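# Move the sponge-filled tote from floor to desk

## Task

Pick up the tote that holds two yellow sponges from the floor and leave it upright on the desk. Both sponges have to finish fully inside the tote, with none draped over the rim. The robot must not tip over or finish leaning, or the task fails. The result only counts if the tote stays put without the robot holding or propping it.

## Robot and tools

Robot: a Hello Robot Stretch 3 with one arm. It has a two-wheel base 0.33 m long and 0.34 m wide, a lift that slides the arm up and down a mast, and a telescoping arm that reaches out to the robot's right side. The base cannot slide sideways, so to shift the gripper forward or back you drive the base. Turning in place pivots about the point midway between the wheels, 0.05 m behind the front edge. With the arm pulled in and the wrist folded, a turn sweeps a 0.28 m radius; an unfolded, level wrist reaches past that.

Frames: the base frame has its origin on the floor between the drive wheels, x forward, y to the left, z up. hand_pose is reported in this frame, at the point where closed fingertips meet. The odometry frame is the base frame where the scene began; heading is positive to the left, from -3.142 to 3.142.

execute_actions takes "actions", a list run in order; an empty list just reports the state and images. Each action may hold "robot", "steps" (integer 1 to 450, at 30 steps per second; default 1) and "until" (only with steps; ends the action early when all its conditions hold). {"steps": n} alone waits. If any part of a call is invalid or out of range, nothing in it runs.

"robot" is one of three things: a single command object; a list of up to 8 items run one after another, each a command or {"pause_s": s} with s up to 15 seconds; or {"stop": true}, which brakes everything and clears the queue. A command object may contain:
- "base": exactly one key. "translate_m" is a relative drive distance in metres, counted from where the base is when that command begins, positive forward, magnitude at most 1. "rotate_rad" is a relative in-place turn in radians, positive counter-clockwise seen from above, magnitude at most 3.2.
- "joints": absolute targets, keyed by name; unnamed joints keep their previous target. lift_m 0 to 1.1 (arm height on the mast, m); arm_m 0 to 0.52 (extension, m); wrist_yaw_rad -1.345 to 4.42 (0 points along the arm, positive swings toward the front, 3.0 folds over the base); wrist_pitch_rad -1.57 to 0.451 (0 level, negative tips fingertips down); wrist_roll_rad -2.911 to 2.911 (0 means fingers side by side); gripper_m -0.089 to 0.179 (larger is wider; actual fingertip gap is 0.007 less when nearly shut, 0.025 less when fully open, zero below 0.007); head_pan_rad -3.953 to 1.73 (0 forward, positive left, -1.57 looks along the arm); head_tilt_rad -1.53 to 0.419 (negative looks down).
- "contact_limits": {"arm_m": effort percent, 1 to 100}, the push at which the arm halts; lower is softer, too low halts at once. It lasts until the next arm command.
Base and joint motions in one command start together and keep running across later actions. A new command overrides at once and discards the rest of an old queue. In a queue, the next command starts only when the previous one ends "done" (or "off_target" for base or gripper); otherwise the rest is dropped.

"until" examples: {"robot": {"status": "ended"}} fires when nothing is moving and no queue runs (or instantly if the command was refused). Fields such as lift_m, lift_m_goal, lift_m_status, base_status, translate_m, queue, queue_left, refusals take [op, value] with op among = != < <= > >=, or a status word. {"any": {"status": "ended"}} fires when the first motion ends.

zoom_image: "camera" is head_camera, nav_camera or wrist_camera; "region" is [x0, y0, x1, y1] in pixels of that camera's last image, origin top-left, at most 504 by 504. head_camera and nav_camera are on the head and follow head_pan_rad and head_tilt_rad; wrist_camera rides on the gripper.

finished_scene: pass "scene" (the current number). Irreversible; only call it once every motion has settled, since the final hold ends with a brake.

Results: base_status shows progress (distance moved of goal), joint_goals and joint_status per joint (moving, done, off_target, contact_stop, time_out, stopped, not_commanded, torque_fault), measured_speeds, motor_effort (percent, positive pushes toward higher values; bracket is peak, noisy), refusals/queue/queue_left, lidar_m (12 distances in 30-degree sectors starting straight ahead going counter-clockwise, 0.17 m above the floor, so it sees table legs but not tops), wrist_depth_mm and head_depth_mm (7x7 median depth grids), base_odometry (wheel counts, slip included), base_tilt in degrees. A robot.on_its_own line appears when the robot changed a goal itself, a joint is slack or off, or the base leans 3 degrees or more. Lines beginning refused:, dropped: or replaced: explain rejected goals, abandoned queue items, or how an overridden motion ended. Each call returns one image per camera taken at its end.

Gripper: to grasp, command a value below the object's width; smaller squeezes harder but a stall guard may ease off, letting heavy items slip. To let go, open at least 0.02 beyond where the pads touched. Readings and "done" do not prove a grasp; check images.

Speed: the base is fast only when stowed (lift_m under 0.30, arm_m under 0.03, wrist_yaw_rad over 2.54); otherwise 0.10 m/s and 0.63 rad/s.

Wrist safety: fold or unfold the wrist only with lift_m between 0.32 and 0.95, wrist_pitch_rad -0.4 and roll near 0; once folded the lift may drop to 0.25. If wrist_yaw_rad is below -0.4, keep pitch at -0.5 or lower.

Contact and tipping: the lift and arm halt and go slack on a firm push (contact_stop); a slack lift may sag under load. Base, wrist and head never stop on contact. Pushing into something rigid with the gripper above about 0.45 m, pushing again after a contact_stop, or driving while gripping something fixed can tip the robot; snagging furniture while reversing is riskiest. If base_tilt shows a lean, undo the last move in small steps, pull the gripper free, and lower lift_m to about 0.2 if still tipped. Hard wrist strain can switch a wrist servo off for 10 s (torque_fault); wait with steps. Avoid drops, slams and hard pushes. Loose objects may occasionally get nudged. Time keeps running while you think, and quicker robot completion is better.

Each tool is called after "Emit:" by a JSON object that holds its "method" and its "body", one argument or row to a line.

## Session

Emit:
{"method": "execute_actions", "body": {
  "actions": []
}}

Scene clock: 0.00 s.
robot.base_odometry: x=+0.000 y=+0.000 heading=+0.000 (m, m, rad; robot's odometry frame)
robot.turned_by_wheels: +0.000 (rad since the last result)
robot.turned_by_imu: +0.000 (rad since the last result)
robot.base_tilt: forward=-0.2 right=-0.7 (deg)
robot.lidar_m: 2.41 2.61 1.98 1.88 2.13 1.50 1.31 1.89 1.56 1.55 1.55 1.71
robot.head_depth_mm: 1911 2873 2909 2934 2307 2316 2297 / 1929 2886 2965 2947 2355 2341 2344 / 1939 2904 2987 3000 2372 2368 2337 / 1942 2934 3088 3039 2397 2379 2336 / 1956 2926 3058 3094 2426 2404 2321 / 1973 2946 3148 3158 2451 2438 2322 / 1966 2990 3199 3154 2474 2476 2309
robot.base_status: not_commanded
robot.joint_positions: lift_m=+0.317 arm_m=+0.001 wrist_yaw_rad=+2.934 wrist_pitch_rad=-0.398 wrist_roll_rad=-0.012 gripper_m=+0.037 head_pan_rad=+0.017 head_tilt_rad=-0.007
robot.joint_goals: lift_m=+0.317 arm_m=+0.001 wrist_yaw_rad=+2.934 wrist_pitch_rad=-0.398 wrist_roll_rad=-0.012 gripper_m=+0.037 head_pan_rad=+0.017 head_tilt_rad=-0.007
robot.joint_status: lift_m=not_commanded arm_m=not_commanded wrist_yaw_rad=not_commanded wrist_pitch_rad=not_commanded wrist_roll_rad=not_commanded gripper_m=not_commanded head_pan_rad=not_commanded head_tilt_rad=not_commanded
robot.measured_speeds: translate_m=+0.000 rotate_rad=+0.000 lift_m=+0.000 arm_m=+0.000 wrist_yaw_rad=+0.000 wrist_pitch_rad=+0.000 wrist_roll_rad=+0.000 head_pan_rad=+0.000 head_tilt_rad=+0.000
robot: refusals=0 queue=idle queue_left=0
robot.motor_effort: left_wheel=+1 right_wheel=+0 lift_m=+23 arm_m=+0 wrist_yaw_rad=+0 wrist_pitch_rad=+4 wrist_roll_rad=+0 gripper_m=+0 head_pan_rad=+1 head_tilt_rad=+1 (%)
robot.hand_pose: x=+0.0256 y=+0.0756 z=+0.3339 quat_wxyz=(+0.211, +0.699, +0.069, +0.679) (m; robot's base frame)
robot.wrist_depth_mm: - - - - - - - / - - - - - - - / - - - - - - - / 848 - 866 885 891 880 926 / 685 - 717 705 703 703 711 / 569 573 - 581 599 589 582 / 483 497 - 502 489 495 504
pictures: head_camera (sideways: a quarter turn clockwise sets it upright), nav_camera (sideways: a quarter turn counterclockwise sets it upright), wrist_camera
Images, in order (width x height): head_camera 896x504, nav_camera 672x504, wrist_camera 644x364.

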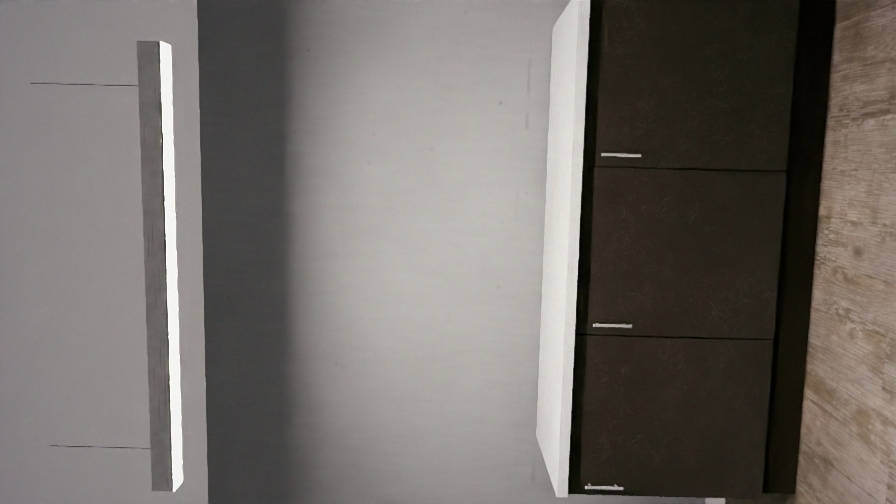

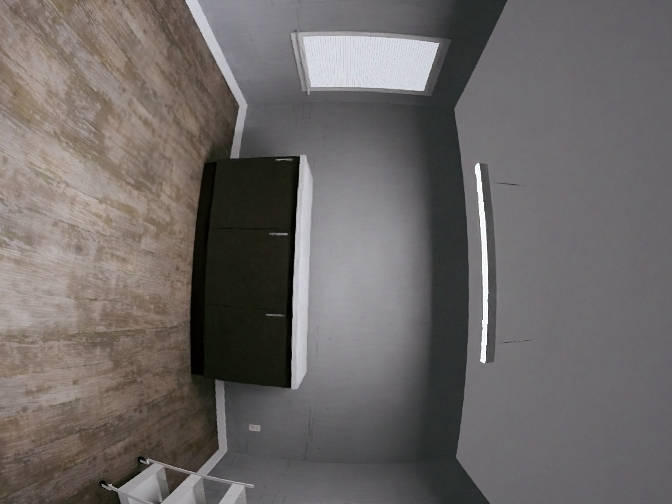

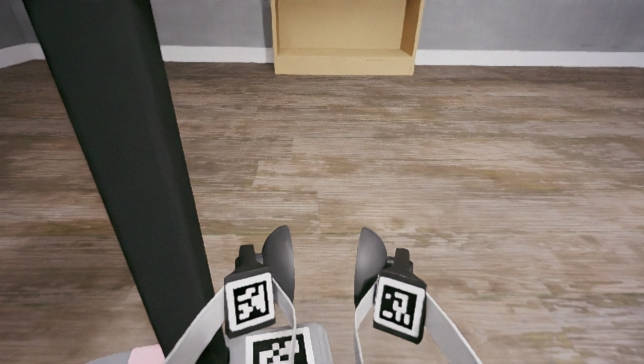

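Emit:
{"method": "execute_actions", "body": {
  "actions": [
    {"robot":{"joints":{"head_pan_rad":-1.6,"head_tilt_rad":-0.6}},"steps":200,"until":{"robot":{"status":"ended"}}}
  ]
}}

Emit:
{"method": "execute_actions", "body": {
  "actions": [
    {"robot":{"joints":{"head_pan_rad":-3.4,"head_tilt_rad":-0.6}},"steps":200,"until":{"robot":{"status":"ended"}}}
  ]
}}

Scene clock: 5.70 s.
robot.base_odometry: x=+0.000 y=+0.000 heading=+0.000 (m, m, rad; robot's odometry frame)
robot.turned_by_wheels: +0.000 (rad since the last result)
robot.turned_by_imu: +0.000 (rad since the last result)
robot.base_tilt: forward=-0.3 right=-0.7 (deg)
robot.lidar_m: 2.41 2.61 1.99 1.89 2.14 1.50 1.32 1.89 1.56 1.55 1.54 1.72
robot.head_depth_mm: 1291 1413 1555 1713 1853 1512 1284 / 1299 1432 1584 1773 1843 1515 1275 / 1314 1446 1605 1800 1861 1478 1279 / 1333 1460 1626 1818 1837 1480 1266 / 1345 1467 1641 1852 1833 1482 1264 / 1352 1497 1665 1886 1824 1480 1255 / 1371 1517 1692 1903 1799 1484 1250
robot.base_status: not_commanded
robot.joint_positions: lift_m=+0.317 arm_m=+0.001 wrist_yaw_rad=+2.934 wrist_pitch_rad=-0.398 wrist_roll_rad=-0.012 gripper_m=+0.037 head_pan_rad=-1.593 head_tilt_rad=-0.592
robot.joint_goals: lift_m=+0.317 arm_m=+0.001 wrist_yaw_rad=+2.934 wrist_pitch_rad=-0.398 wrist_roll_rad=-0.012 gripper_m=+0.037 head_pan_rad=-1.600 head_tilt_rad=-0.600
robot.joint_status: lift_m=not_commanded arm_m=not_commanded wrist_yaw_rad=not_commanded wrist_pitch_rad=not_commanded wrist_roll_rad=not_commanded gripper_m=not_commanded head_pan_rad=done head_tilt_rad=done
robot.measured_speeds: translate_m=+0.000 rotate_rad=+0.000 lift_m=+0.000 arm_m=+0.000 wrist_yaw_rad=+0.000 wrist_pitch_rad=+0.000 wrist_roll_rad=+0.000 head_pan_rad=+0.000 head_tilt_rad=+0.000
robot: refusals=0 queue=done queue_left=0
robot.motor_effort: left_wheel=+1(1) right_wheel=+0(0) lift_m=+23(24) arm_m=+0(0) wrist_yaw_rad=+1(1) wrist_pitch_rad=+4(4) wrist_roll_rad=+0(1) gripper_m=+0(0) head_pan_rad=-3(39) head_tilt_rad=-3(29) (%)
robot.hand_pose: x=+0.0256 y=+0.0756 z=+0.3339 quat_wxyz=(+0.211, +0.699, +0.069, +0.679) (m; robot's base frame)
robot.wrist_depth_mm: - - - - - - - / - - - - - - - / - - - - - - - / 836 - 850 885 869 886 898 / 675 - 700 702 698 706 713 / 559 565 - 580 598 586 582 / 485 501 - 505 474 502 500
pictures: head_camera (sideways: a quarter turn clockwise sets it upright), nav_camera (sideways: a quarter turn counterclockwise sets it upright), wrist_camera
Images, in order (width x height): head_camera 896x504, nav_camera 672x504, wrist_camera 644x364.

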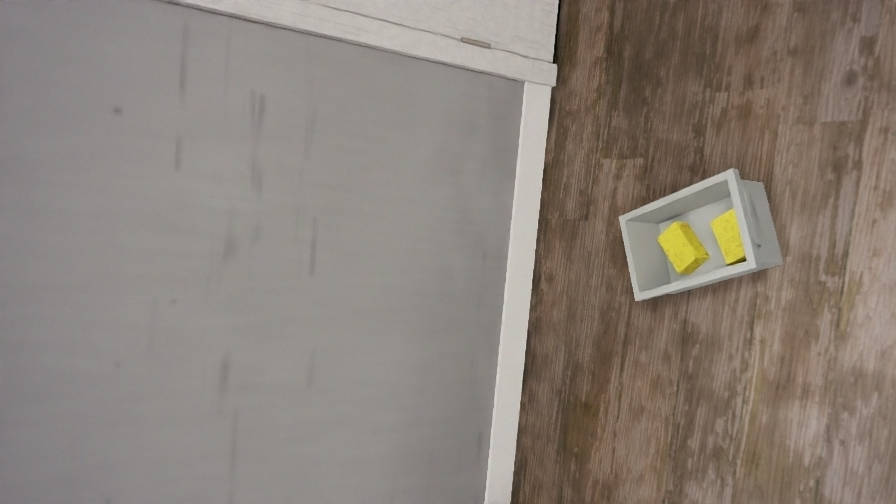

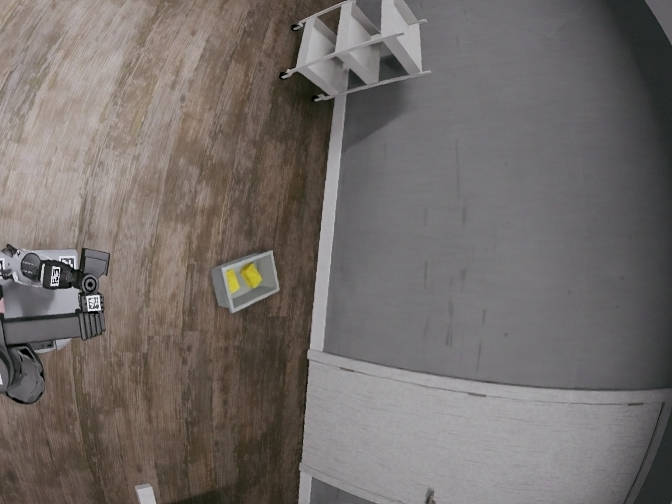

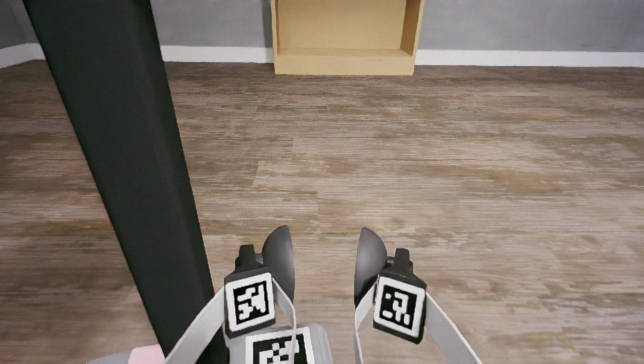

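Scene clock: 7.07 s.
robot.base_odometry: x=+0.000 y=+0.000 heading=+0.000 (m, m, rad; robot's odometry frame)
robot.turned_by_wheels: +0.000 (rad since the last result)
robot.turned_by_imu: +0.000 (rad since the last result)
robot.base_tilt: forward=-0.2 right=-0.7 (deg)
robot.lidar_m: 2.41 2.61 1.98 1.89 2.14 1.51 1.31 1.88 1.56 1.55 1.55 1.72
robot.head_depth_mm: 1539 1699 1521 1671 1787 1513 1283 / 1514 1673 1510 2101 1858 1512 1281 / 1505 1649 1494 1206 1842 1508 1269 / 1485 1627 1477 1204 1838 1505 1271 / 1473 1620 1468 1192 1822 1499 1263 / 1456 1600 1454 1181 1823 1482 1261 / 1432 1576 1439 1173 1754 1480 1251
robot.base_status: not_commanded
robot.joint_positions: lift_m=+0.317 arm_m=+0.001 wrist_yaw_rad=+2.934 wrist_pitch_rad=-0.398 wrist_roll_rad=-0.012 gripper_m=+0.037 head_pan_rad=-3.393 head_tilt_rad=-0.593
robot.joint_goals: lift_m=+0.317 arm_m=+0.001 wrist_yaw_rad=+2.934 wrist_pitch_rad=-0.398 wrist_roll_rad=-0.012 gripper_m=+0.037 head_pan_rad=-3.400 head_tilt_rad=-0.600
robot.joint_status: lift_m=not_commanded arm_m=not_commanded wrist_yaw_rad=not_commanded wrist_pitch_rad=not_commanded wrist_roll_rad=not_commanded gripper_m=not_commanded head_pan_rad=done head_tilt_rad=done
robot.measured_speeds: translate_m=+0.000 rotate_rad=+0.000 lift_m=+0.000 arm_m=+0.000 wrist_yaw_rad=+0.000 wrist_pitch_rad=+0.000 wrist_roll_rad=+0.000 head_pan_rad=+0.000 head_tilt_rad=+0.000
robot: refusals=0 queue=done queue_left=0
robot.motor_effort: left_wheel=+1(1) right_wheel=+0(1) lift_m=+24(24) arm_m=+0(0) wrist_yaw_rad=+0(1) wrist_pitch_rad=+4(4) wrist_roll_rad=+0(0) gripper_m=+1(0) head_pan_rad=-2(39) head_tilt_rad=-3(3) (%)
robot.hand_pose: x=+0.0256 y=+0.0756 z=+0.3339 quat_wxyz=(+0.211, +0.699, +0.069, +0.679) (m; robot's base frame)
robot.wrist_depth_mm: - - - - - - - / - - - - - - - / - - - - - - - / 853 - 897 888 899 894 906 / 667 - 710 690 694 706 718 / 571 568 - 582 590 591 598 / 483 498 - 504 480 496 499
pictures: head_camera (sideways: a quarter turn clockwise sets it upright), nav_camera (sideways: a quarter turn counterclockwise sets it upright), wrist_camera
Images, in order (width x height): head_camera 896x504, nav_camera 672x504, wrist_camera 644x364.

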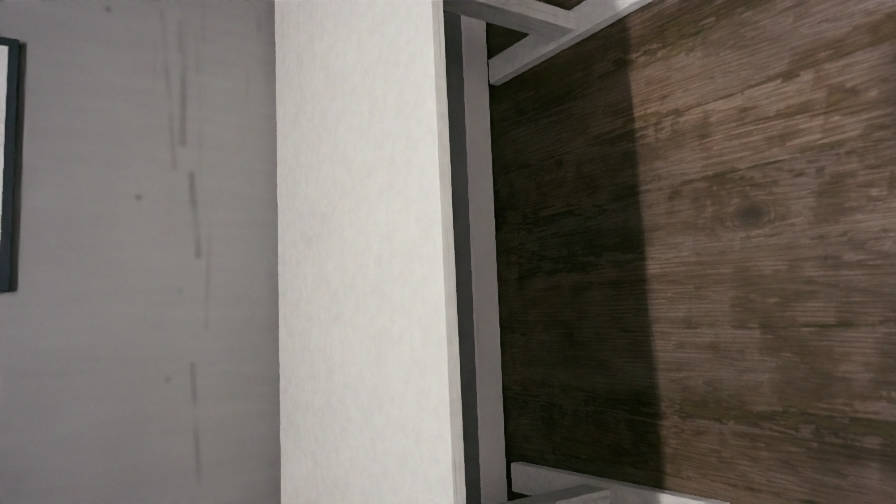

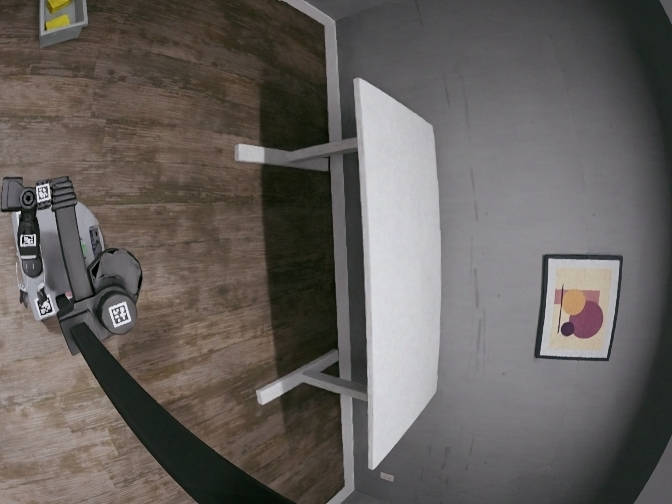

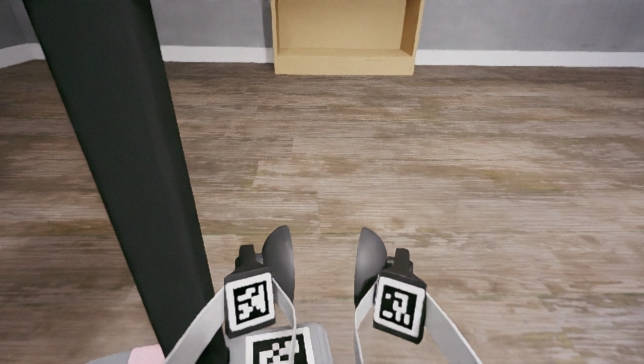

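Emit:
{"method": "execute_actions", "body": {
  "actions": [
    {"robot":[{"joints":{"lift_m":0.28,"head_pan_rad":-1.57,"head_tilt_rad":-0.95}},{"base":{"rotate_rad":-0.8}},{"base":{"translate_m":0.55}},{"joints":{"lift_m":0.45}},{"joints":{"wrist_yaw_rad":0,"gripper_m":0.1}},{"joints":{"wrist_pitch_rad":-1.5,"arm_m":0.15}}],"steps":450,"until":{"robot":{"status":"ended"}}}
  ]
}}

Scene clock: 25.23 s.
robot.base_odometry: x=+0.383 y=-0.395 heading=-0.800 (m, m, rad; robot's odometry frame)
robot.turned_by_wheels: -0.800 (rad since the last result)
robot.turned_by_imu: -0.804 (rad since the last result)
robot.base_tilt: forward=-0.2 right=-0.7 (deg)
robot.lidar_m: 1.00 1.97 2.00 2.73 2.48 2.29 2.05 1.69 1.96 1.32 1.23 1.21
robot.head_depth_mm: 1886 2206 1908 1630 1420 1261 1134 / 1691 2060 1895 1623 1420 1267 1141 / 1545 1849 1900 1613 1431 - 1151 / 1420 1677 1833 1605 1396 1206 1148 / 1324 1536 1775 1607 1372 1244 1136 / 1247 1434 1676 1582 1389 1240 1117 / 1178 1330 1542 1585 1388 1240 1115
robot.base_status: done (translate_m +0.5500 of +0.5500)
robot.joint_positions: lift_m=+0.450 arm_m=+0.150 wrist_yaw_rad=+0.002 wrist_pitch_rad=-1.495 wrist_roll_rad=-0.012 gripper_m=+0.100 head_pan_rad=-1.577 head_tilt_rad=-0.939
robot.joint_goals: lift_m=+0.450 arm_m=+0.150 wrist_yaw_rad=+0.000 wrist_pitch_rad=-1.500 wrist_roll_rad=-0.012 gripper_m=+0.100 head_pan_rad=-1.570 head_tilt_rad=-0.950
robot.joint_status: lift_m=done arm_m=done wrist_yaw_rad=done wrist_pitch_rad=done wrist_roll_rad=not_commanded gripper_m=done head_pan_rad=done head_tilt_rad=done
robot.measured_speeds: translate_m=+0.000 rotate_rad=+0.000 lift_m=+0.000 arm_m=+0.000 wrist_yaw_rad=+0.000 wrist_pitch_rad=+0.000 wrist_roll_rad=+0.000 head_pan_rad=+0.000 head_tilt_rad=+0.000
robot: refusals=0 queue=done queue_left=0
robot.motor_effort: left_wheel=+2(11) right_wheel=-2(6) lift_m=+26(30) arm_m=+4(4) wrist_yaw_rad=-1(5) wrist_pitch_rad=-3(2) wrist_roll_rad=+1(1) gripper_m=+1(80) head_pan_rad=+2(39) head_tilt_rad=-5(24) (%)
robot.hand_pose: x=-0.0216 y=-0.2901 z=+0.3312 quat_wxyz=(+0.522, +0.484, -0.515, -0.478) (m; robot's base frame)
robot.wrist_depth_mm: 478 485 482 483 480 478 480 / 489 480 479 480 484 478 490 / 485 483 489 493 494 486 489 / 494 496 497 494 494 498 498 / 504 500 510 506 501 500 505 / 504 504 513 507 - 507 504 / 506 517 512 - - 513 509
pictures: head_camera (sideways: a quarter turn clockwise sets it upright), nav_camera (sideways: a quarter turn counterclockwise sets it upright), wrist_camera
Images, in order (width x height): head_camera 896x504, nav_camera 672x504, wrist_camera 644x364.

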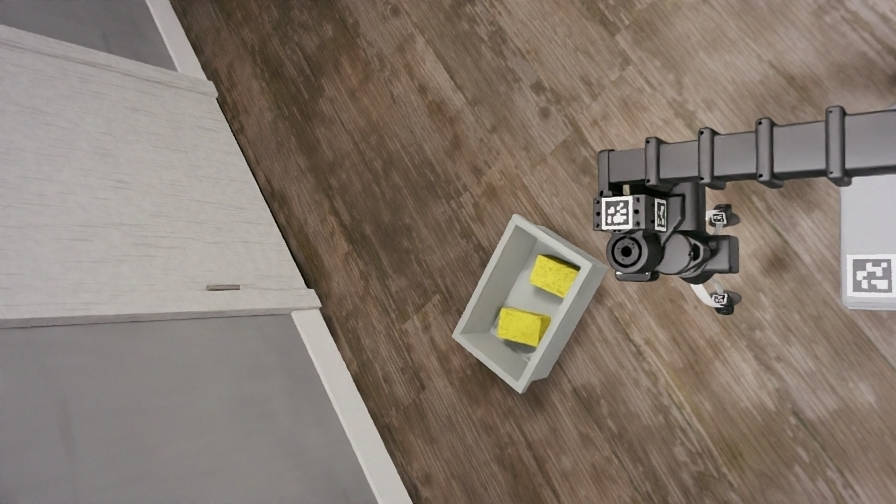

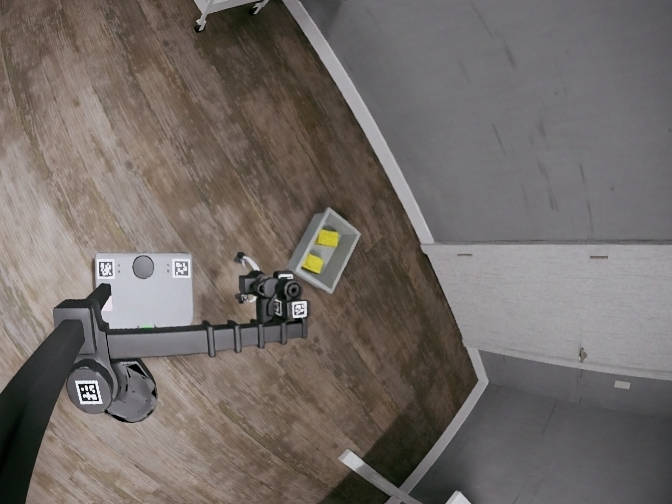

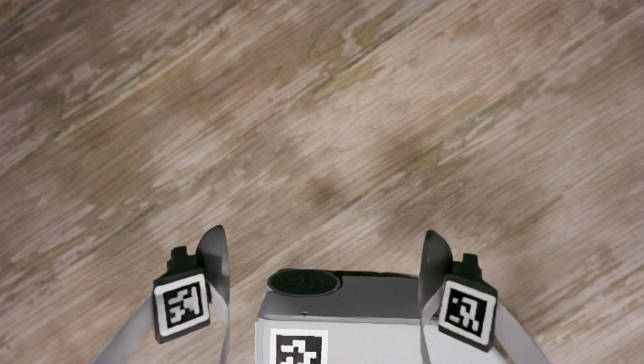

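Emit:
{"method": "execute_actions", "body": {
  "actions": [
    {"robot":{"base":{"translate_m":0.13},"joints":{"arm_m":0.48,"wrist_roll_rad":1.05,"lift_m":0.4}},"steps":450,"until":{"robot":{"status":"ended"}}}
  ]
}}

Scene clock: 31.13 s.
robot.base_odometry: x=+0.474 y=-0.488 heading=-0.800 (m, m, rad; robot's odometry frame)
robot.turned_by_wheels: +0.000 (rad since the last result)
robot.turned_by_imu: +0.000 (rad since the last result)
robot.base_tilt: forward=-0.2 right=-0.7 (deg)
robot.lidar_m: 0.87 1.88 1.89 2.35 2.56 2.39 2.18 1.80 1.84 1.24 1.15 1.05
robot.head_depth_mm: 1739 2129 1894 1631 1422 1262 1137 / 1581 1908 1893 1624 1415 1258 1134 / 1450 1730 1888 1635 1380 1251 - / 1341 1573 1798 - 1372 1251 1143 / 1256 1451 1730 1601 1393 1243 1135 / 1168 1349 1578 1586 1397 1237 1117 / 1094 1248 1448 1550 1390 1232 1105
robot.base_status: done (translate_m +0.1300 of +0.1300)
robot.joint_positions: lift_m=+0.400 arm_m=+0.480 wrist_yaw_rad=+0.002 wrist_pitch_rad=-1.496 wrist_roll_rad=+1.045 gripper_m=+0.100 head_pan_rad=-1.577 head_tilt_rad=-0.939
robot.joint_goals: lift_m=+0.400 arm_m=+0.480 wrist_yaw_rad=+0.000 wrist_pitch_rad=-1.500 wrist_roll_rad=+1.050 gripper_m=+0.100 head_pan_rad=-1.570 head_tilt_rad=-0.950
robot.joint_status: lift_m=done arm_m=done wrist_yaw_rad=done wrist_pitch_rad=done wrist_roll_rad=done gripper_m=done head_pan_rad=done head_tilt_rad=done
robot.measured_speeds: translate_m=+0.000 rotate_rad=+0.000 lift_m=+0.000 arm_m=+0.000 wrist_yaw_rad=+0.000 wrist_pitch_rad=+0.000 wrist_roll_rad=+0.000 head_pan_rad=+0.000 head_tilt_rad=+0.000
robot: refusals=0 queue=done queue_left=0
robot.motor_effort: left_wheel=+2(6) right_wheel=-2(4) lift_m=+20(28) arm_m=+4(4) wrist_yaw_rad=-1(2) wrist_pitch_rad=-2(2) wrist_roll_rad=+2(4) gripper_m=+0(1) head_pan_rad=+3(3) head_tilt_rad=-4(5) (%)
robot.hand_pose: x=-0.0216 y=-0.6196 z=+0.2815 quat_wxyz=(+0.191, +0.177, -0.708, -0.657) (m; robot's base frame)
robot.wrist_depth_mm: 444 433 344 417 418 411 409 / 449 354 433 387 421 413 412 / 458 375 394 428 426 423 419 / 459 384 442 445 437 433 426 / 471 462 453 454 445 438 433 / 479 472 464 453 452 444 440 / 488 480 469 461 463 449 451
pictures: head_camera (sideways: a quarter turn clockwise sets it upright), nav_camera (sideways: a quarter turn counterclockwise sets it upright), wrist_camera
Images, in order (width x height): head_camera 896x504, nav_camera 672x504, wrist_camera 644x364.

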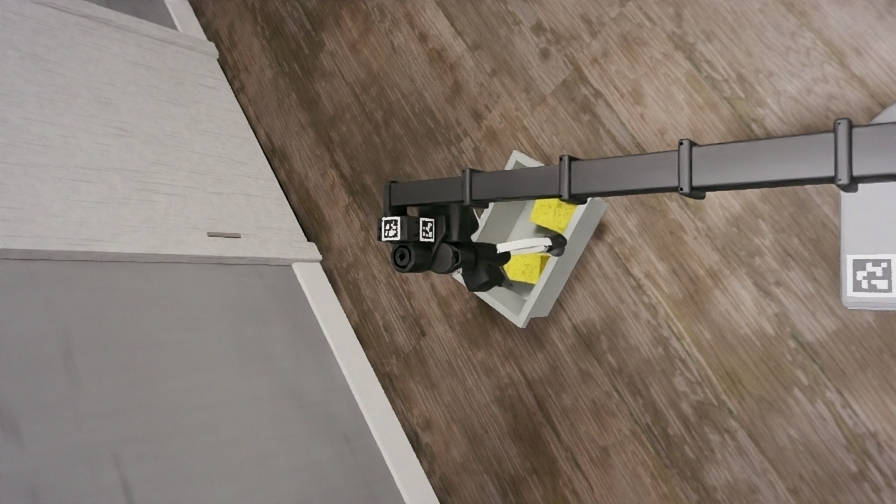

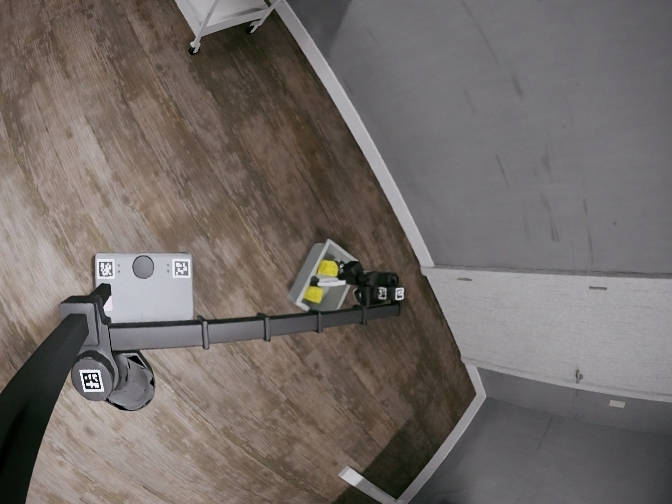

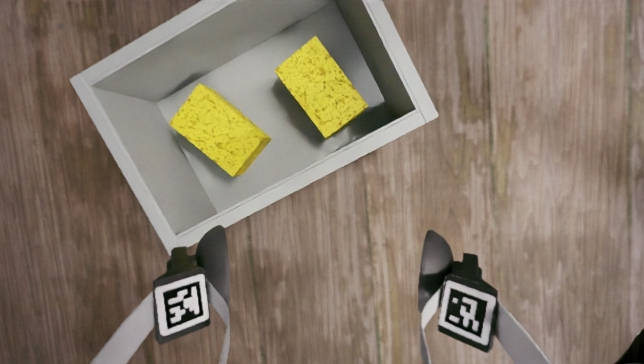

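Emit:
{"method": "execute_actions", "body": {
  "actions": [
    {"robot":{"joints":{"wrist_roll_rad":-0.95,"lift_m":0.33}},"steps":450,"until":{"robot":{"status":"ended"}}}
  ]
}}

Scene clock: 35.33 s.
robot.base_odometry: x=+0.474 y=-0.488 heading=-0.800 (m, m, rad; robot's odometry frame)
robot.turned_by_wheels: +0.000 (rad since the last result)
robot.turned_by_imu: +0.000 (rad since the last result)
robot.base_tilt: forward=-0.2 right=-0.7 (deg)
robot.lidar_m: 0.87 1.88 1.90 2.34 2.56 2.39 2.18 1.80 1.84 1.24 1.15 1.05
robot.head_depth_mm: 1760 2131 1900 1628 1423 1260 1136 / 1581 1923 1889 1616 1413 1259 1133 / 1448 1736 1879 1646 1381 1249 - / 1337 1570 1788 1663 1365 1249 1146 / 1252 1451 1732 1604 1391 1243 1141 / 1172 1339 1579 1583 1399 1236 1117 / 1095 1250 1440 1559 1388 1232 1111
robot.base_status: done (translate_m +0.1300 of +0.1300)
robot.joint_positions: lift_m=+0.330 arm_m=+0.480 wrist_yaw_rad=+0.002 wrist_pitch_rad=-1.496 wrist_roll_rad=-0.944 gripper_m=+0.100 head_pan_rad=-1.577 head_tilt_rad=-0.939
robot.joint_goals: lift_m=+0.330 arm_m=+0.480 wrist_yaw_rad=+0.000 wrist_pitch_rad=-1.500 wrist_roll_rad=-0.950 gripper_m=+0.100 head_pan_rad=-1.570 head_tilt_rad=-0.950
robot.joint_status: lift_m=done arm_m=done wrist_yaw_rad=done wrist_pitch_rad=done wrist_roll_rad=done gripper_m=done head_pan_rad=done head_tilt_rad=done
robot.measured_speeds: translate_m=+0.000 rotate_rad=+0.000 lift_m=+0.000 arm_m=+0.000 wrist_yaw_rad=+0.000 wrist_pitch_rad=+0.000 wrist_roll_rad=+0.000 head_pan_rad=+0.000 head_tilt_rad=+0.000
robot: refusals=0 queue=done queue_left=0
robot.motor_effort: left_wheel=+3(2) right_wheel=-2(1) lift_m=+20(21) arm_m=+4(4) wrist_yaw_rad=-1(1) wrist_pitch_rad=-2(2) wrist_roll_rad=-2(3) gripper_m=+0(0) head_pan_rad=+2(2) head_tilt_rad=-5(5) (%)
robot.hand_pose: x=-0.0215 y=-0.6199 z=+0.2116 quat_wxyz=(+0.697, +0.647, -0.225, -0.210) (m; robot's base frame)
robot.wrist_depth_mm: 342 348 350 355 270 285 267 / 349 349 355 355 358 321 282 / 352 357 360 364 323 326 287 / 360 360 365 374 374 367 291 / 364 367 373 376 338 334 295 / 368 373 381 379 356 339 302 / 376 377 387 390 280 278 288
pictures: head_camera (sideways: a quarter turn clockwise sets it upright), nav_camera (sideways: a quarter turn counterclockwise sets it upright), wrist_camera
Images, in order (width x height): head_camera 896x504, nav_camera 672x504, wrist_camera 644x364.

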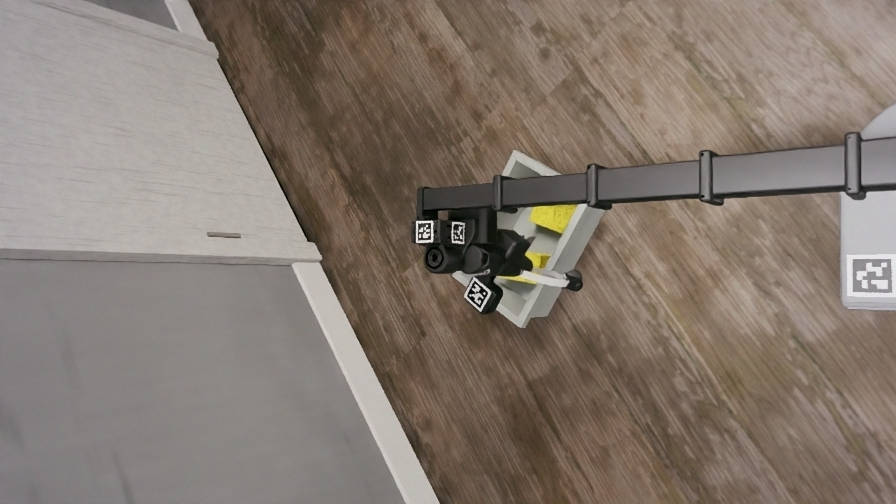

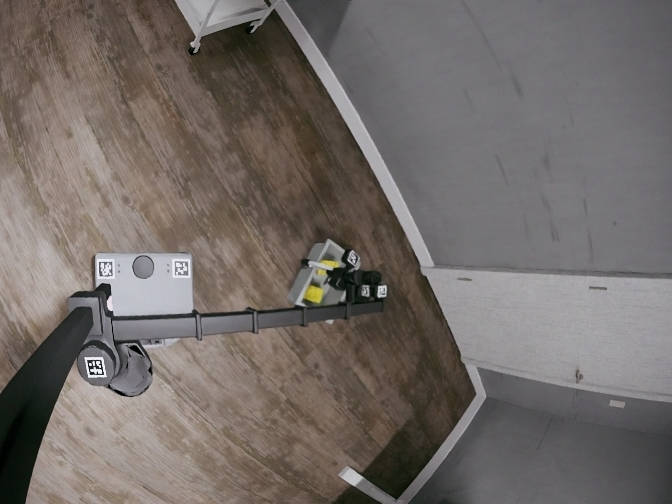

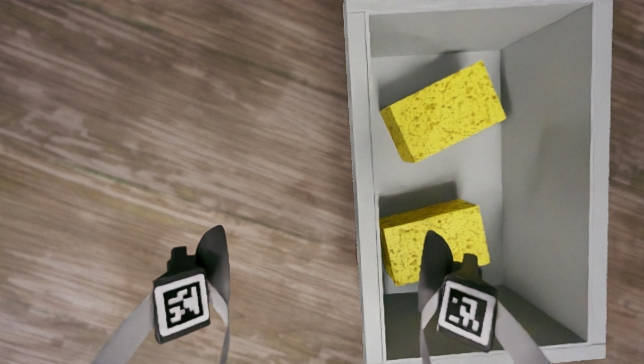

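Emit:
{"method": "execute_actions", "body": {
  "actions": [
    {"robot":{"base":{"translate_m":0.012},"joints":{"arm_m":0.513,"lift_m":0.25,"gripper_m":0.07}},"steps":450,"until":{"robot":{"status":"ended"}}}
  ]
}}

Scene clock: 39.60 s.
robot.base_odometry: x=+0.482 y=-0.496 heading=-0.800 (m, m, rad; robot's odometry frame)
robot.turned_by_wheels: +0.000 (rad since the last result)
robot.turned_by_imu: +0.000 (rad since the last result)
robot.base_tilt: forward=-0.2 right=-0.7 (deg)
robot.lidar_m: 0.86 1.87 1.89 2.34 2.57 2.40 2.20 1.80 1.83 1.23 1.14 1.03
robot.head_depth_mm: 1732 2109 1906 1631 1426 1266 1135 / 1577 1914 1890 1623 1417 1260 1138 / 1435 1726 1879 1638 1389 1259 - / 1335 1560 1801 1680 1358 1249 1148 / 1242 1449 1712 1597 1395 1243 1132 / 1160 1330 1569 1588 1388 1236 1120 / 1084 1236 1427 1547 1386 1239 1113
robot.base_status: done (translate_m +0.0120 of +0.0120)
robot.joint_positions: lift_m=+0.250 arm_m=+0.513 wrist_yaw_rad=+0.002 wrist_pitch_rad=-1.496 wrist_roll_rad=-0.944 gripper_m=+0.070 head_pan_rad=-1.577 head_tilt_rad=-0.939
robot.joint_goals: lift_m=+0.250 arm_m=+0.513 wrist_yaw_rad=+0.000 wrist_pitch_rad=-1.500 wrist_roll_rad=-0.950 gripper_m=+0.070 head_pan_rad=-1.570 head_tilt_rad=-0.950
robot.joint_status: lift_m=done arm_m=done wrist_yaw_rad=done wrist_pitch_rad=done wrist_roll_rad=done gripper_m=done head_pan_rad=done head_tilt_rad=done
robot.measured_speeds: translate_m=+0.000 rotate_rad=+0.000 lift_m=+0.000 arm_m=+0.000 wrist_yaw_rad=+0.000 wrist_pitch_rad=+0.000 wrist_roll_rad=+0.000 head_pan_rad=+0.000 head_tilt_rad=+0.000
robot: refusals=0 queue=done queue_left=0
robot.motor_effort: left_wheel=+3(6) right_wheel=-1(4) lift_m=+20(20) arm_m=+4(4) wrist_yaw_rad=-1(1) wrist_pitch_rad=-2(2) wrist_roll_rad=-2(2) gripper_m=+0(80) head_pan_rad=+2(3) head_tilt_rad=-5(5) (%)
robot.hand_pose: x=-0.0215 y=-0.6529 z=+0.1316 quat_wxyz=(+0.697, +0.647, -0.225, -0.209) (m; robot's base frame)
robot.wrist_depth_mm: 269 272 274 275 192 202 201 / 269 273 279 280 284 279 220 / 275 277 282 282 242 243 224 / 281 285 287 288 263 292 228 / 284 287 290 293 295 299 230 / 285 291 - 299 287 259 233 / 290 297 299 305 260 304 237
pictures: head_camera (sideways: a quarter turn clockwise sets it upright), nav_camera (sideways: a quarter turn counterclockwise sets it upright), wrist_camera
Images, in order (width x height): head_camera 896x504, nav_camera 672x504, wrist_camera 644x364.

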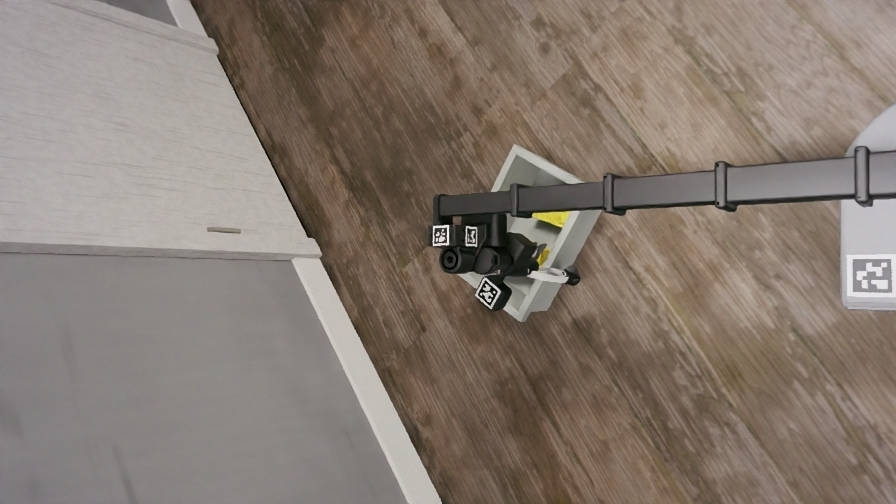

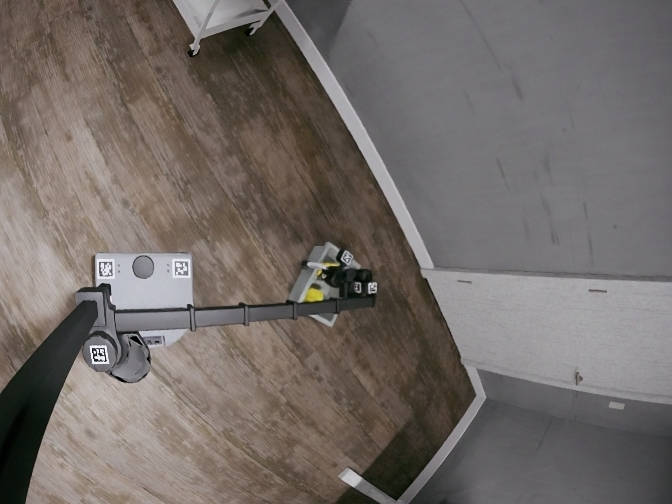

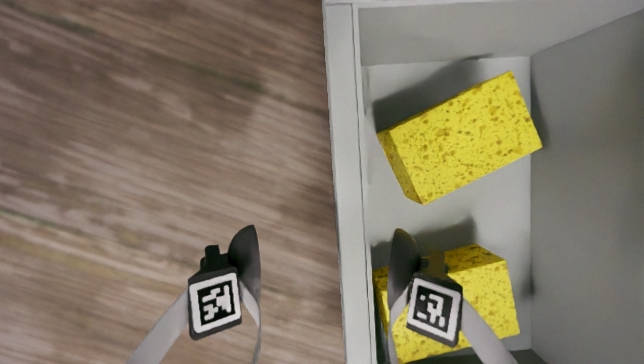

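Emit:
{"method": "execute_actions", "body": {
  "actions": [
    {"robot":[{"joints":{"arm_m":0.52}},{"joints":{"lift_m":0.19}}],"steps":450,"until":{"robot":{"status":"ended"}}}
  ]
}}

Scene clock: 43.30 s.
robot.base_odometry: x=+0.482 y=-0.496 heading=-0.800 (m, m, rad; robot's odometry frame)
robot.turned_by_wheels: +0.000 (rad since the last result)
robot.turned_by_imu: +0.000 (rad since the last result)
robot.base_tilt: forward=-0.2 right=-0.7 (deg)
robot.lidar_m: 0.86 1.87 1.89 2.33 2.57 2.41 2.19 1.81 1.82 1.23 1.14 1.03
robot.head_depth_mm: 1741 2126 1907 1624 1415 1266 1134 / 1569 1922 1884 1616 1412 1255 1135 / 1437 1705 1877 1610 1384 1265 1156 / 1337 1569 1794 1627 1354 1247 1150 / 1248 1443 1719 1602 1385 1248 1136 / 1163 1328 1562 1593 1388 1238 1115 / 1086 1235 1434 1556 1394 1234 1112
robot.base_status: done (translate_m +0.0120 of +0.0120)
robot.joint_positions: lift_m=+0.190 arm_m=+0.520 wrist_yaw_rad=+0.002 wrist_pitch_rad=-1.496 wrist_roll_rad=-0.944 gripper_m=+0.070 head_pan_rad=-1.577 head_tilt_rad=-0.939
robot.joint_goals: lift_m=+0.190 arm_m=+0.520 wrist_yaw_rad=+0.000 wrist_pitch_rad=-1.500 wrist_roll_rad=-0.950 gripper_m=+0.070 head_pan_rad=-1.570 head_tilt_rad=-0.950
robot.joint_status: lift_m=done arm_m=done wrist_yaw_rad=done wrist_pitch_rad=done wrist_roll_rad=done gripper_m=done head_pan_rad=done head_tilt_rad=done
robot.measured_speeds: translate_m=+0.000 rotate_rad=+0.000 lift_m=+0.000 arm_m=+0.000 wrist_yaw_rad=+0.000 wrist_pitch_rad=+0.000 wrist_roll_rad=+0.000 head_pan_rad=+0.000 head_tilt_rad=+0.000
robot: refusals=0 queue=done queue_left=0
robot.motor_effort: left_wheel=+3(2) right_wheel=-2(1) lift_m=+20(19) arm_m=+4(4) wrist_yaw_rad=-1(2) wrist_pitch_rad=-1(2) wrist_roll_rad=-2(2) gripper_m=+0(0) head_pan_rad=+3(3) head_tilt_rad=-4(5) (%)
robot.hand_pose: x=-0.0215 y=-0.6599 z=+0.0716 quat_wxyz=(+0.697, +0.647, -0.225, -0.209) (m; robot's base frame)
robot.wrist_depth_mm: 212 215 216 106 181 192 196 / 216 217 219 221 222 209 196 / 218 219 222 224 183 182 186 / 222 225 225 227 185 186 212 / 225 227 229 233 234 237 222 / 229 231 - 236 173 229 227 / 231 234 239 240 192 195 218
pictures: head_camera (sideways: a quarter turn clockwise sets it upright), nav_camera (sideways: a quarter turn counterclockwise sets it upright), wrist_camera
Images, in order (width x height): head_camera 896x504, nav_camera 672x504, wrist_camera 644x364.

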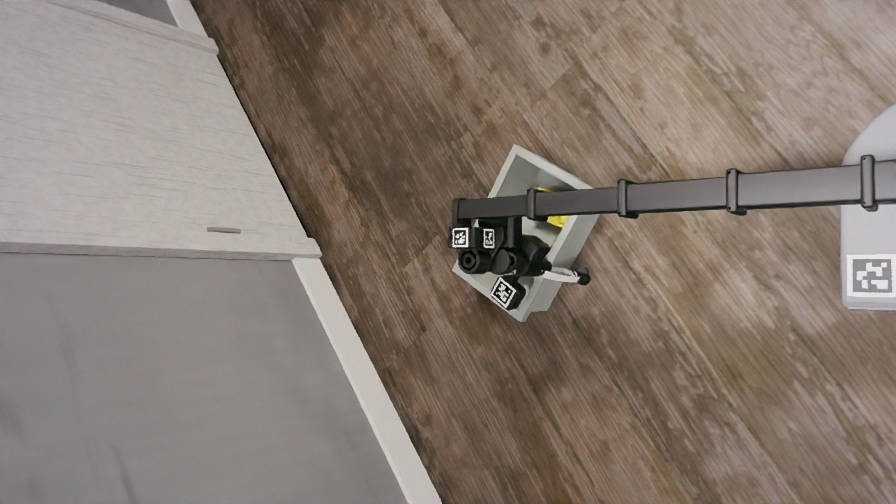

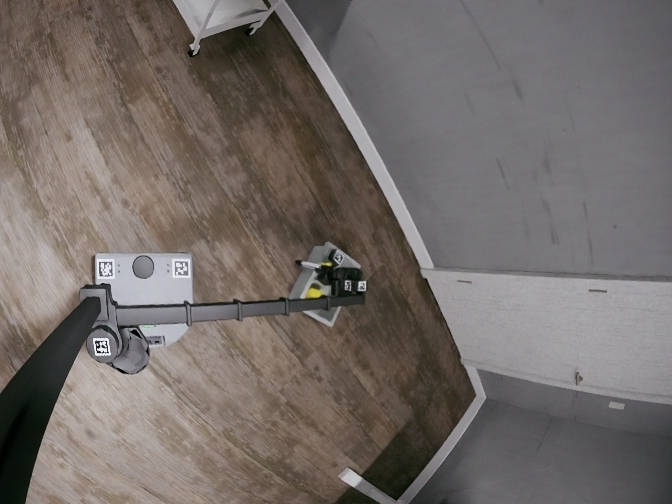

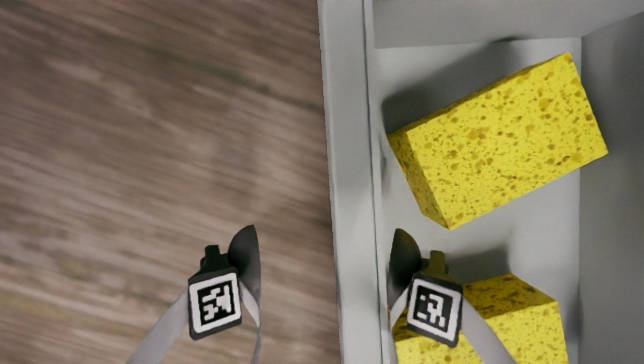

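Emit:
{"method": "execute_actions", "body": {
  "actions": [
    {"robot":[{"joints":{"gripper_m":-0.04}},{"pause_s":0.5},{"joints":{"lift_m":0.3}}],"steps":450,"until":{"robot":{"status":"ended"}}}
  ]
}}

Scene clock: 48.40 s.
robot.base_odometry: x=+0.482 y=-0.496 heading=-0.800 (m, m, rad; robot's odometry frame)
robot.turned_by_wheels: +0.000 (rad since the last result)
robot.turned_by_imu: +0.000 (rad since the last result)
robot.base_tilt: forward=-0.2 right=-0.7 (deg)
robot.lidar_m: 0.86 1.87 1.89 2.33 2.57 2.40 2.20 1.81 0.61 0.57 1.14 1.03
robot.head_depth_mm: 1738 2102 1903 1628 1418 1265 1134 / 1573 1909 1891 1622 1417 1255 1132 / 1438 1720 1878 1617 1354 1270 - / 1326 1571 1786 1665 1333 1249 1149 / 1251 1446 1718 1601 1375 1237 1137 / 1166 1338 1565 1598 1395 1241 1119 / 1082 1239 1433 1557 1391 1238 1115
robot.base_status: done (translate_m +0.0120 of +0.0120)
robot.joint_positions: lift_m=+0.300 arm_m=+0.520 wrist_yaw_rad=+0.002 wrist_pitch_rad=-1.503 wrist_roll_rad=-0.948 gripper_m=-0.030 head_pan_rad=-1.577 head_tilt_rad=-0.939
robot.joint_goals: lift_m=+0.300 arm_m=+0.520 wrist_yaw_rad=+0.000 wrist_pitch_rad=-1.500 wrist_roll_rad=-0.950 gripper_m=-0.031 head_pan_rad=-1.570 head_tilt_rad=-0.950
robot.joint_status: lift_m=done arm_m=done wrist_yaw_rad=done wrist_pitch_rad=done wrist_roll_rad=done gripper_m=done head_pan_rad=done head_tilt_rad=done
robot.measured_speeds: translate_m=+0.000 rotate_rad=+0.000 lift_m=+0.000 arm_m=+0.000 wrist_yaw_rad=+0.000 wrist_pitch_rad=+0.000 wrist_roll_rad=+0.000 head_pan_rad=+0.000 head_tilt_rad=+0.000
robot: refusals=0 queue=done queue_left=0
robot.on_its_own: gripper_m is held at -0.031, not at your -0.040, by its stall guard, which is not easing now
robot.motor_effort: left_wheel=+3(5) right_wheel=-1(4) lift_m=+31(33) arm_m=+3(4) wrist_yaw_rad=-1(2) wrist_pitch_rad=+0(3) wrist_roll_rad=-1(2) gripper_m=-21(100) head_pan_rad=+2(3) head_tilt_rad=-4(5) (%)
robot.hand_pose: x=-0.0215 y=-0.6581 z=+0.1811 quat_wxyz=(+0.695, +0.650, -0.223, -0.209) (m; robot's base frame)
robot.wrist_depth_mm: 315 318 321 117 173 172 170 / 320 320 324 119 258 239 192 / 324 329 328 129 219 234 195 / 327 333 342 131 222 244 194 / 336 336 343 126 278 258 196 / 340 342 344 126 245 258 202 / 343 351 358 138 236 257 205
pictures: head_camera (sideways: a quarter turn clockwise sets it upright), nav_camera (sideways: a quarter turn counterclockwise sets it upright), wrist_camera
Images, in order (width x height): head_camera 896x504, nav_camera 672x504, wrist_camera 644x364.

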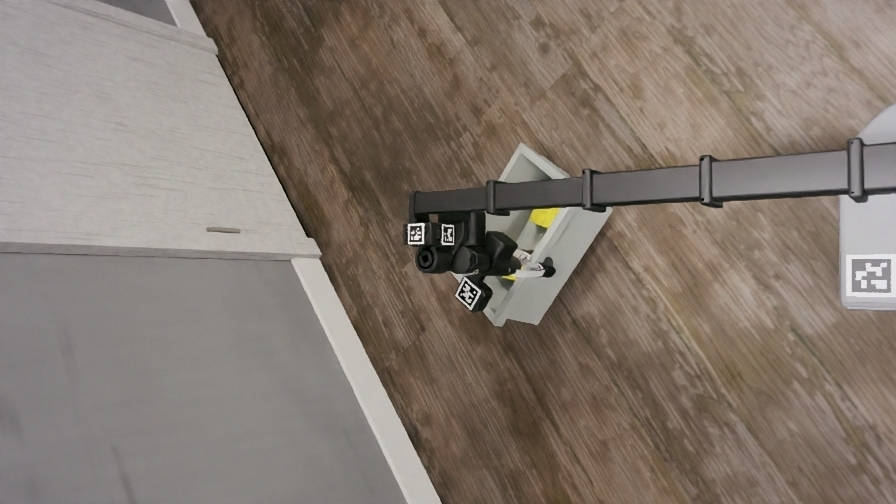

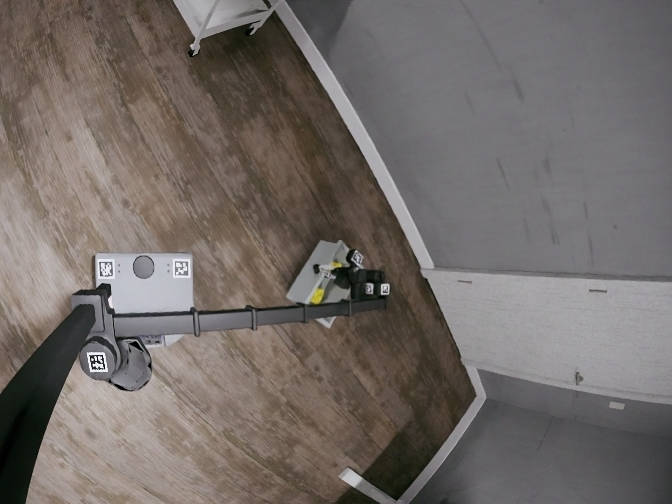

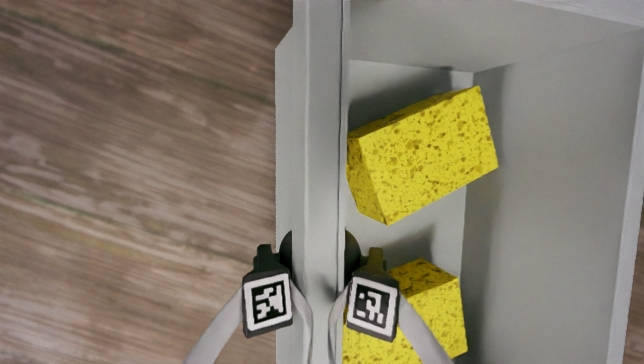

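Emit:
{"method": "execute_actions", "body": {
  "actions": [
    {"robot":{"joints":{"lift_m":0.36}},"steps":60}
  ]
}}

Scene clock: 52.87 s.
robot.base_odometry: x=+0.482 y=-0.496 heading=-0.800 (m, m, rad; robot's odometry frame)
robot.turned_by_wheels: +0.000 (rad since the last result)
robot.turned_by_imu: +0.000 (rad since the last result)
robot.base_tilt: forward=-0.2 right=-0.7 (deg)
robot.lidar_m: 0.86 1.87 1.89 2.33 2.57 2.41 2.19 1.81 0.61 0.56 1.14 1.03
robot.head_depth_mm: 1745 2118 1903 1622 1426 1259 1135 / 1567 1911 1893 1613 1421 1263 1141 / 1441 1717 1876 1607 1335 1258 - / 1334 1575 1788 1358 1331 1248 1146 / 1246 1450 1714 1598 1376 1242 1135 / 1163 1333 1564 1592 1391 1236 1111 / 1092 1239 1438 1555 1388 1228 1113
robot.base_status: done (translate_m +0.0120 of +0.0120)
robot.joint_positions: lift_m=+0.360 arm_m=+0.520 wrist_yaw_rad=+0.002 wrist_pitch_rad=-1.503 wrist_roll_rad=-0.948 gripper_m=-0.030 head_pan_rad=-1.577 head_tilt_rad=-0.939
robot.joint_goals: lift_m=+0.360 arm_m=+0.520 wrist_yaw_rad=+0.000 wrist_pitch_rad=-1.500 wrist_roll_rad=-0.950 gripper_m=-0.031 head_pan_rad=-1.570 head_tilt_rad=-0.950
robot.joint_status: lift_m=done arm_m=done wrist_yaw_rad=done wrist_pitch_rad=done wrist_roll_rad=done gripper_m=done head_pan_rad=done head_tilt_rad=done
robot.measured_speeds: translate_m=+0.000 rotate_rad=+0.000 lift_m=+0.000 arm_m=+0.000 wrist_yaw_rad=+0.000 wrist_pitch_rad=+0.000 wrist_roll_rad=+0.000 head_pan_rad=+0.000 head_tilt_rad=+0.000
robot: refusals=0 queue=done queue_left=0
robot.on_its_own: gripper_m is held at -0.031, not at your -0.040, by its stall guard, which is not easing now
robot.motor_effort: left_wheel=+2(2) right_wheel=-2(1) lift_m=+30(30) arm_m=+3(3) wrist_yaw_rad=-1(1) wrist_pitch_rad=+1(0) wrist_roll_rad=+0(1) gripper_m=-21(21) head_pan_rad=+3(2) head_tilt_rad=-5(4) (%)
robot.hand_pose: x=-0.0215 y=-0.6581 z=+0.2411 quat_wxyz=(+0.695, +0.650, -0.223, -0.209) (m; robot's base frame)
robot.wrist_depth_mm: 374 379 379 117 173 171 170 / 378 386 386 120 258 238 194 / 383 388 391 129 219 235 193 / 389 394 401 131 221 244 195 / 393 402 406 126 281 257 195 / 400 405 414 126 245 259 203 / 410 410 421 137 238 259 204
pictures: head_camera (sideways: a quarter turn clockwise sets it upright), nav_camera (sideways: a quarter turn counterclockwise sets it upright), wrist_camera
Images, in order (width x height): head_camera 896x504, nav_camera 672x504, wrist_camera 644x364.

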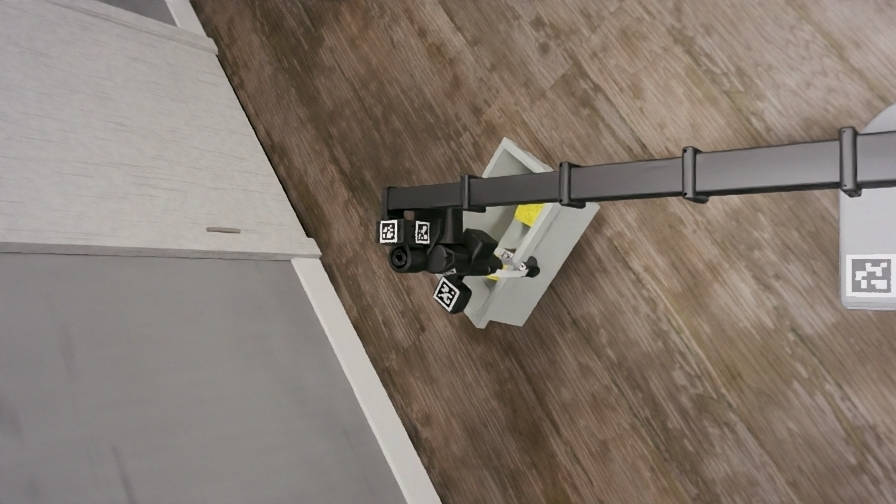

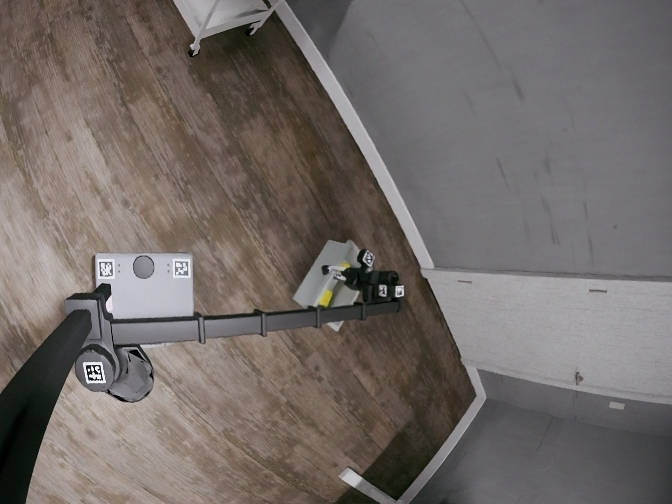

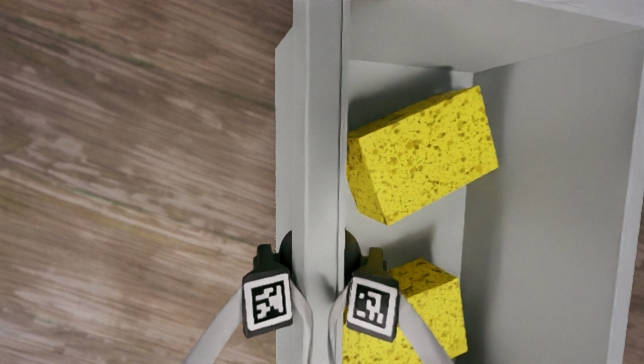

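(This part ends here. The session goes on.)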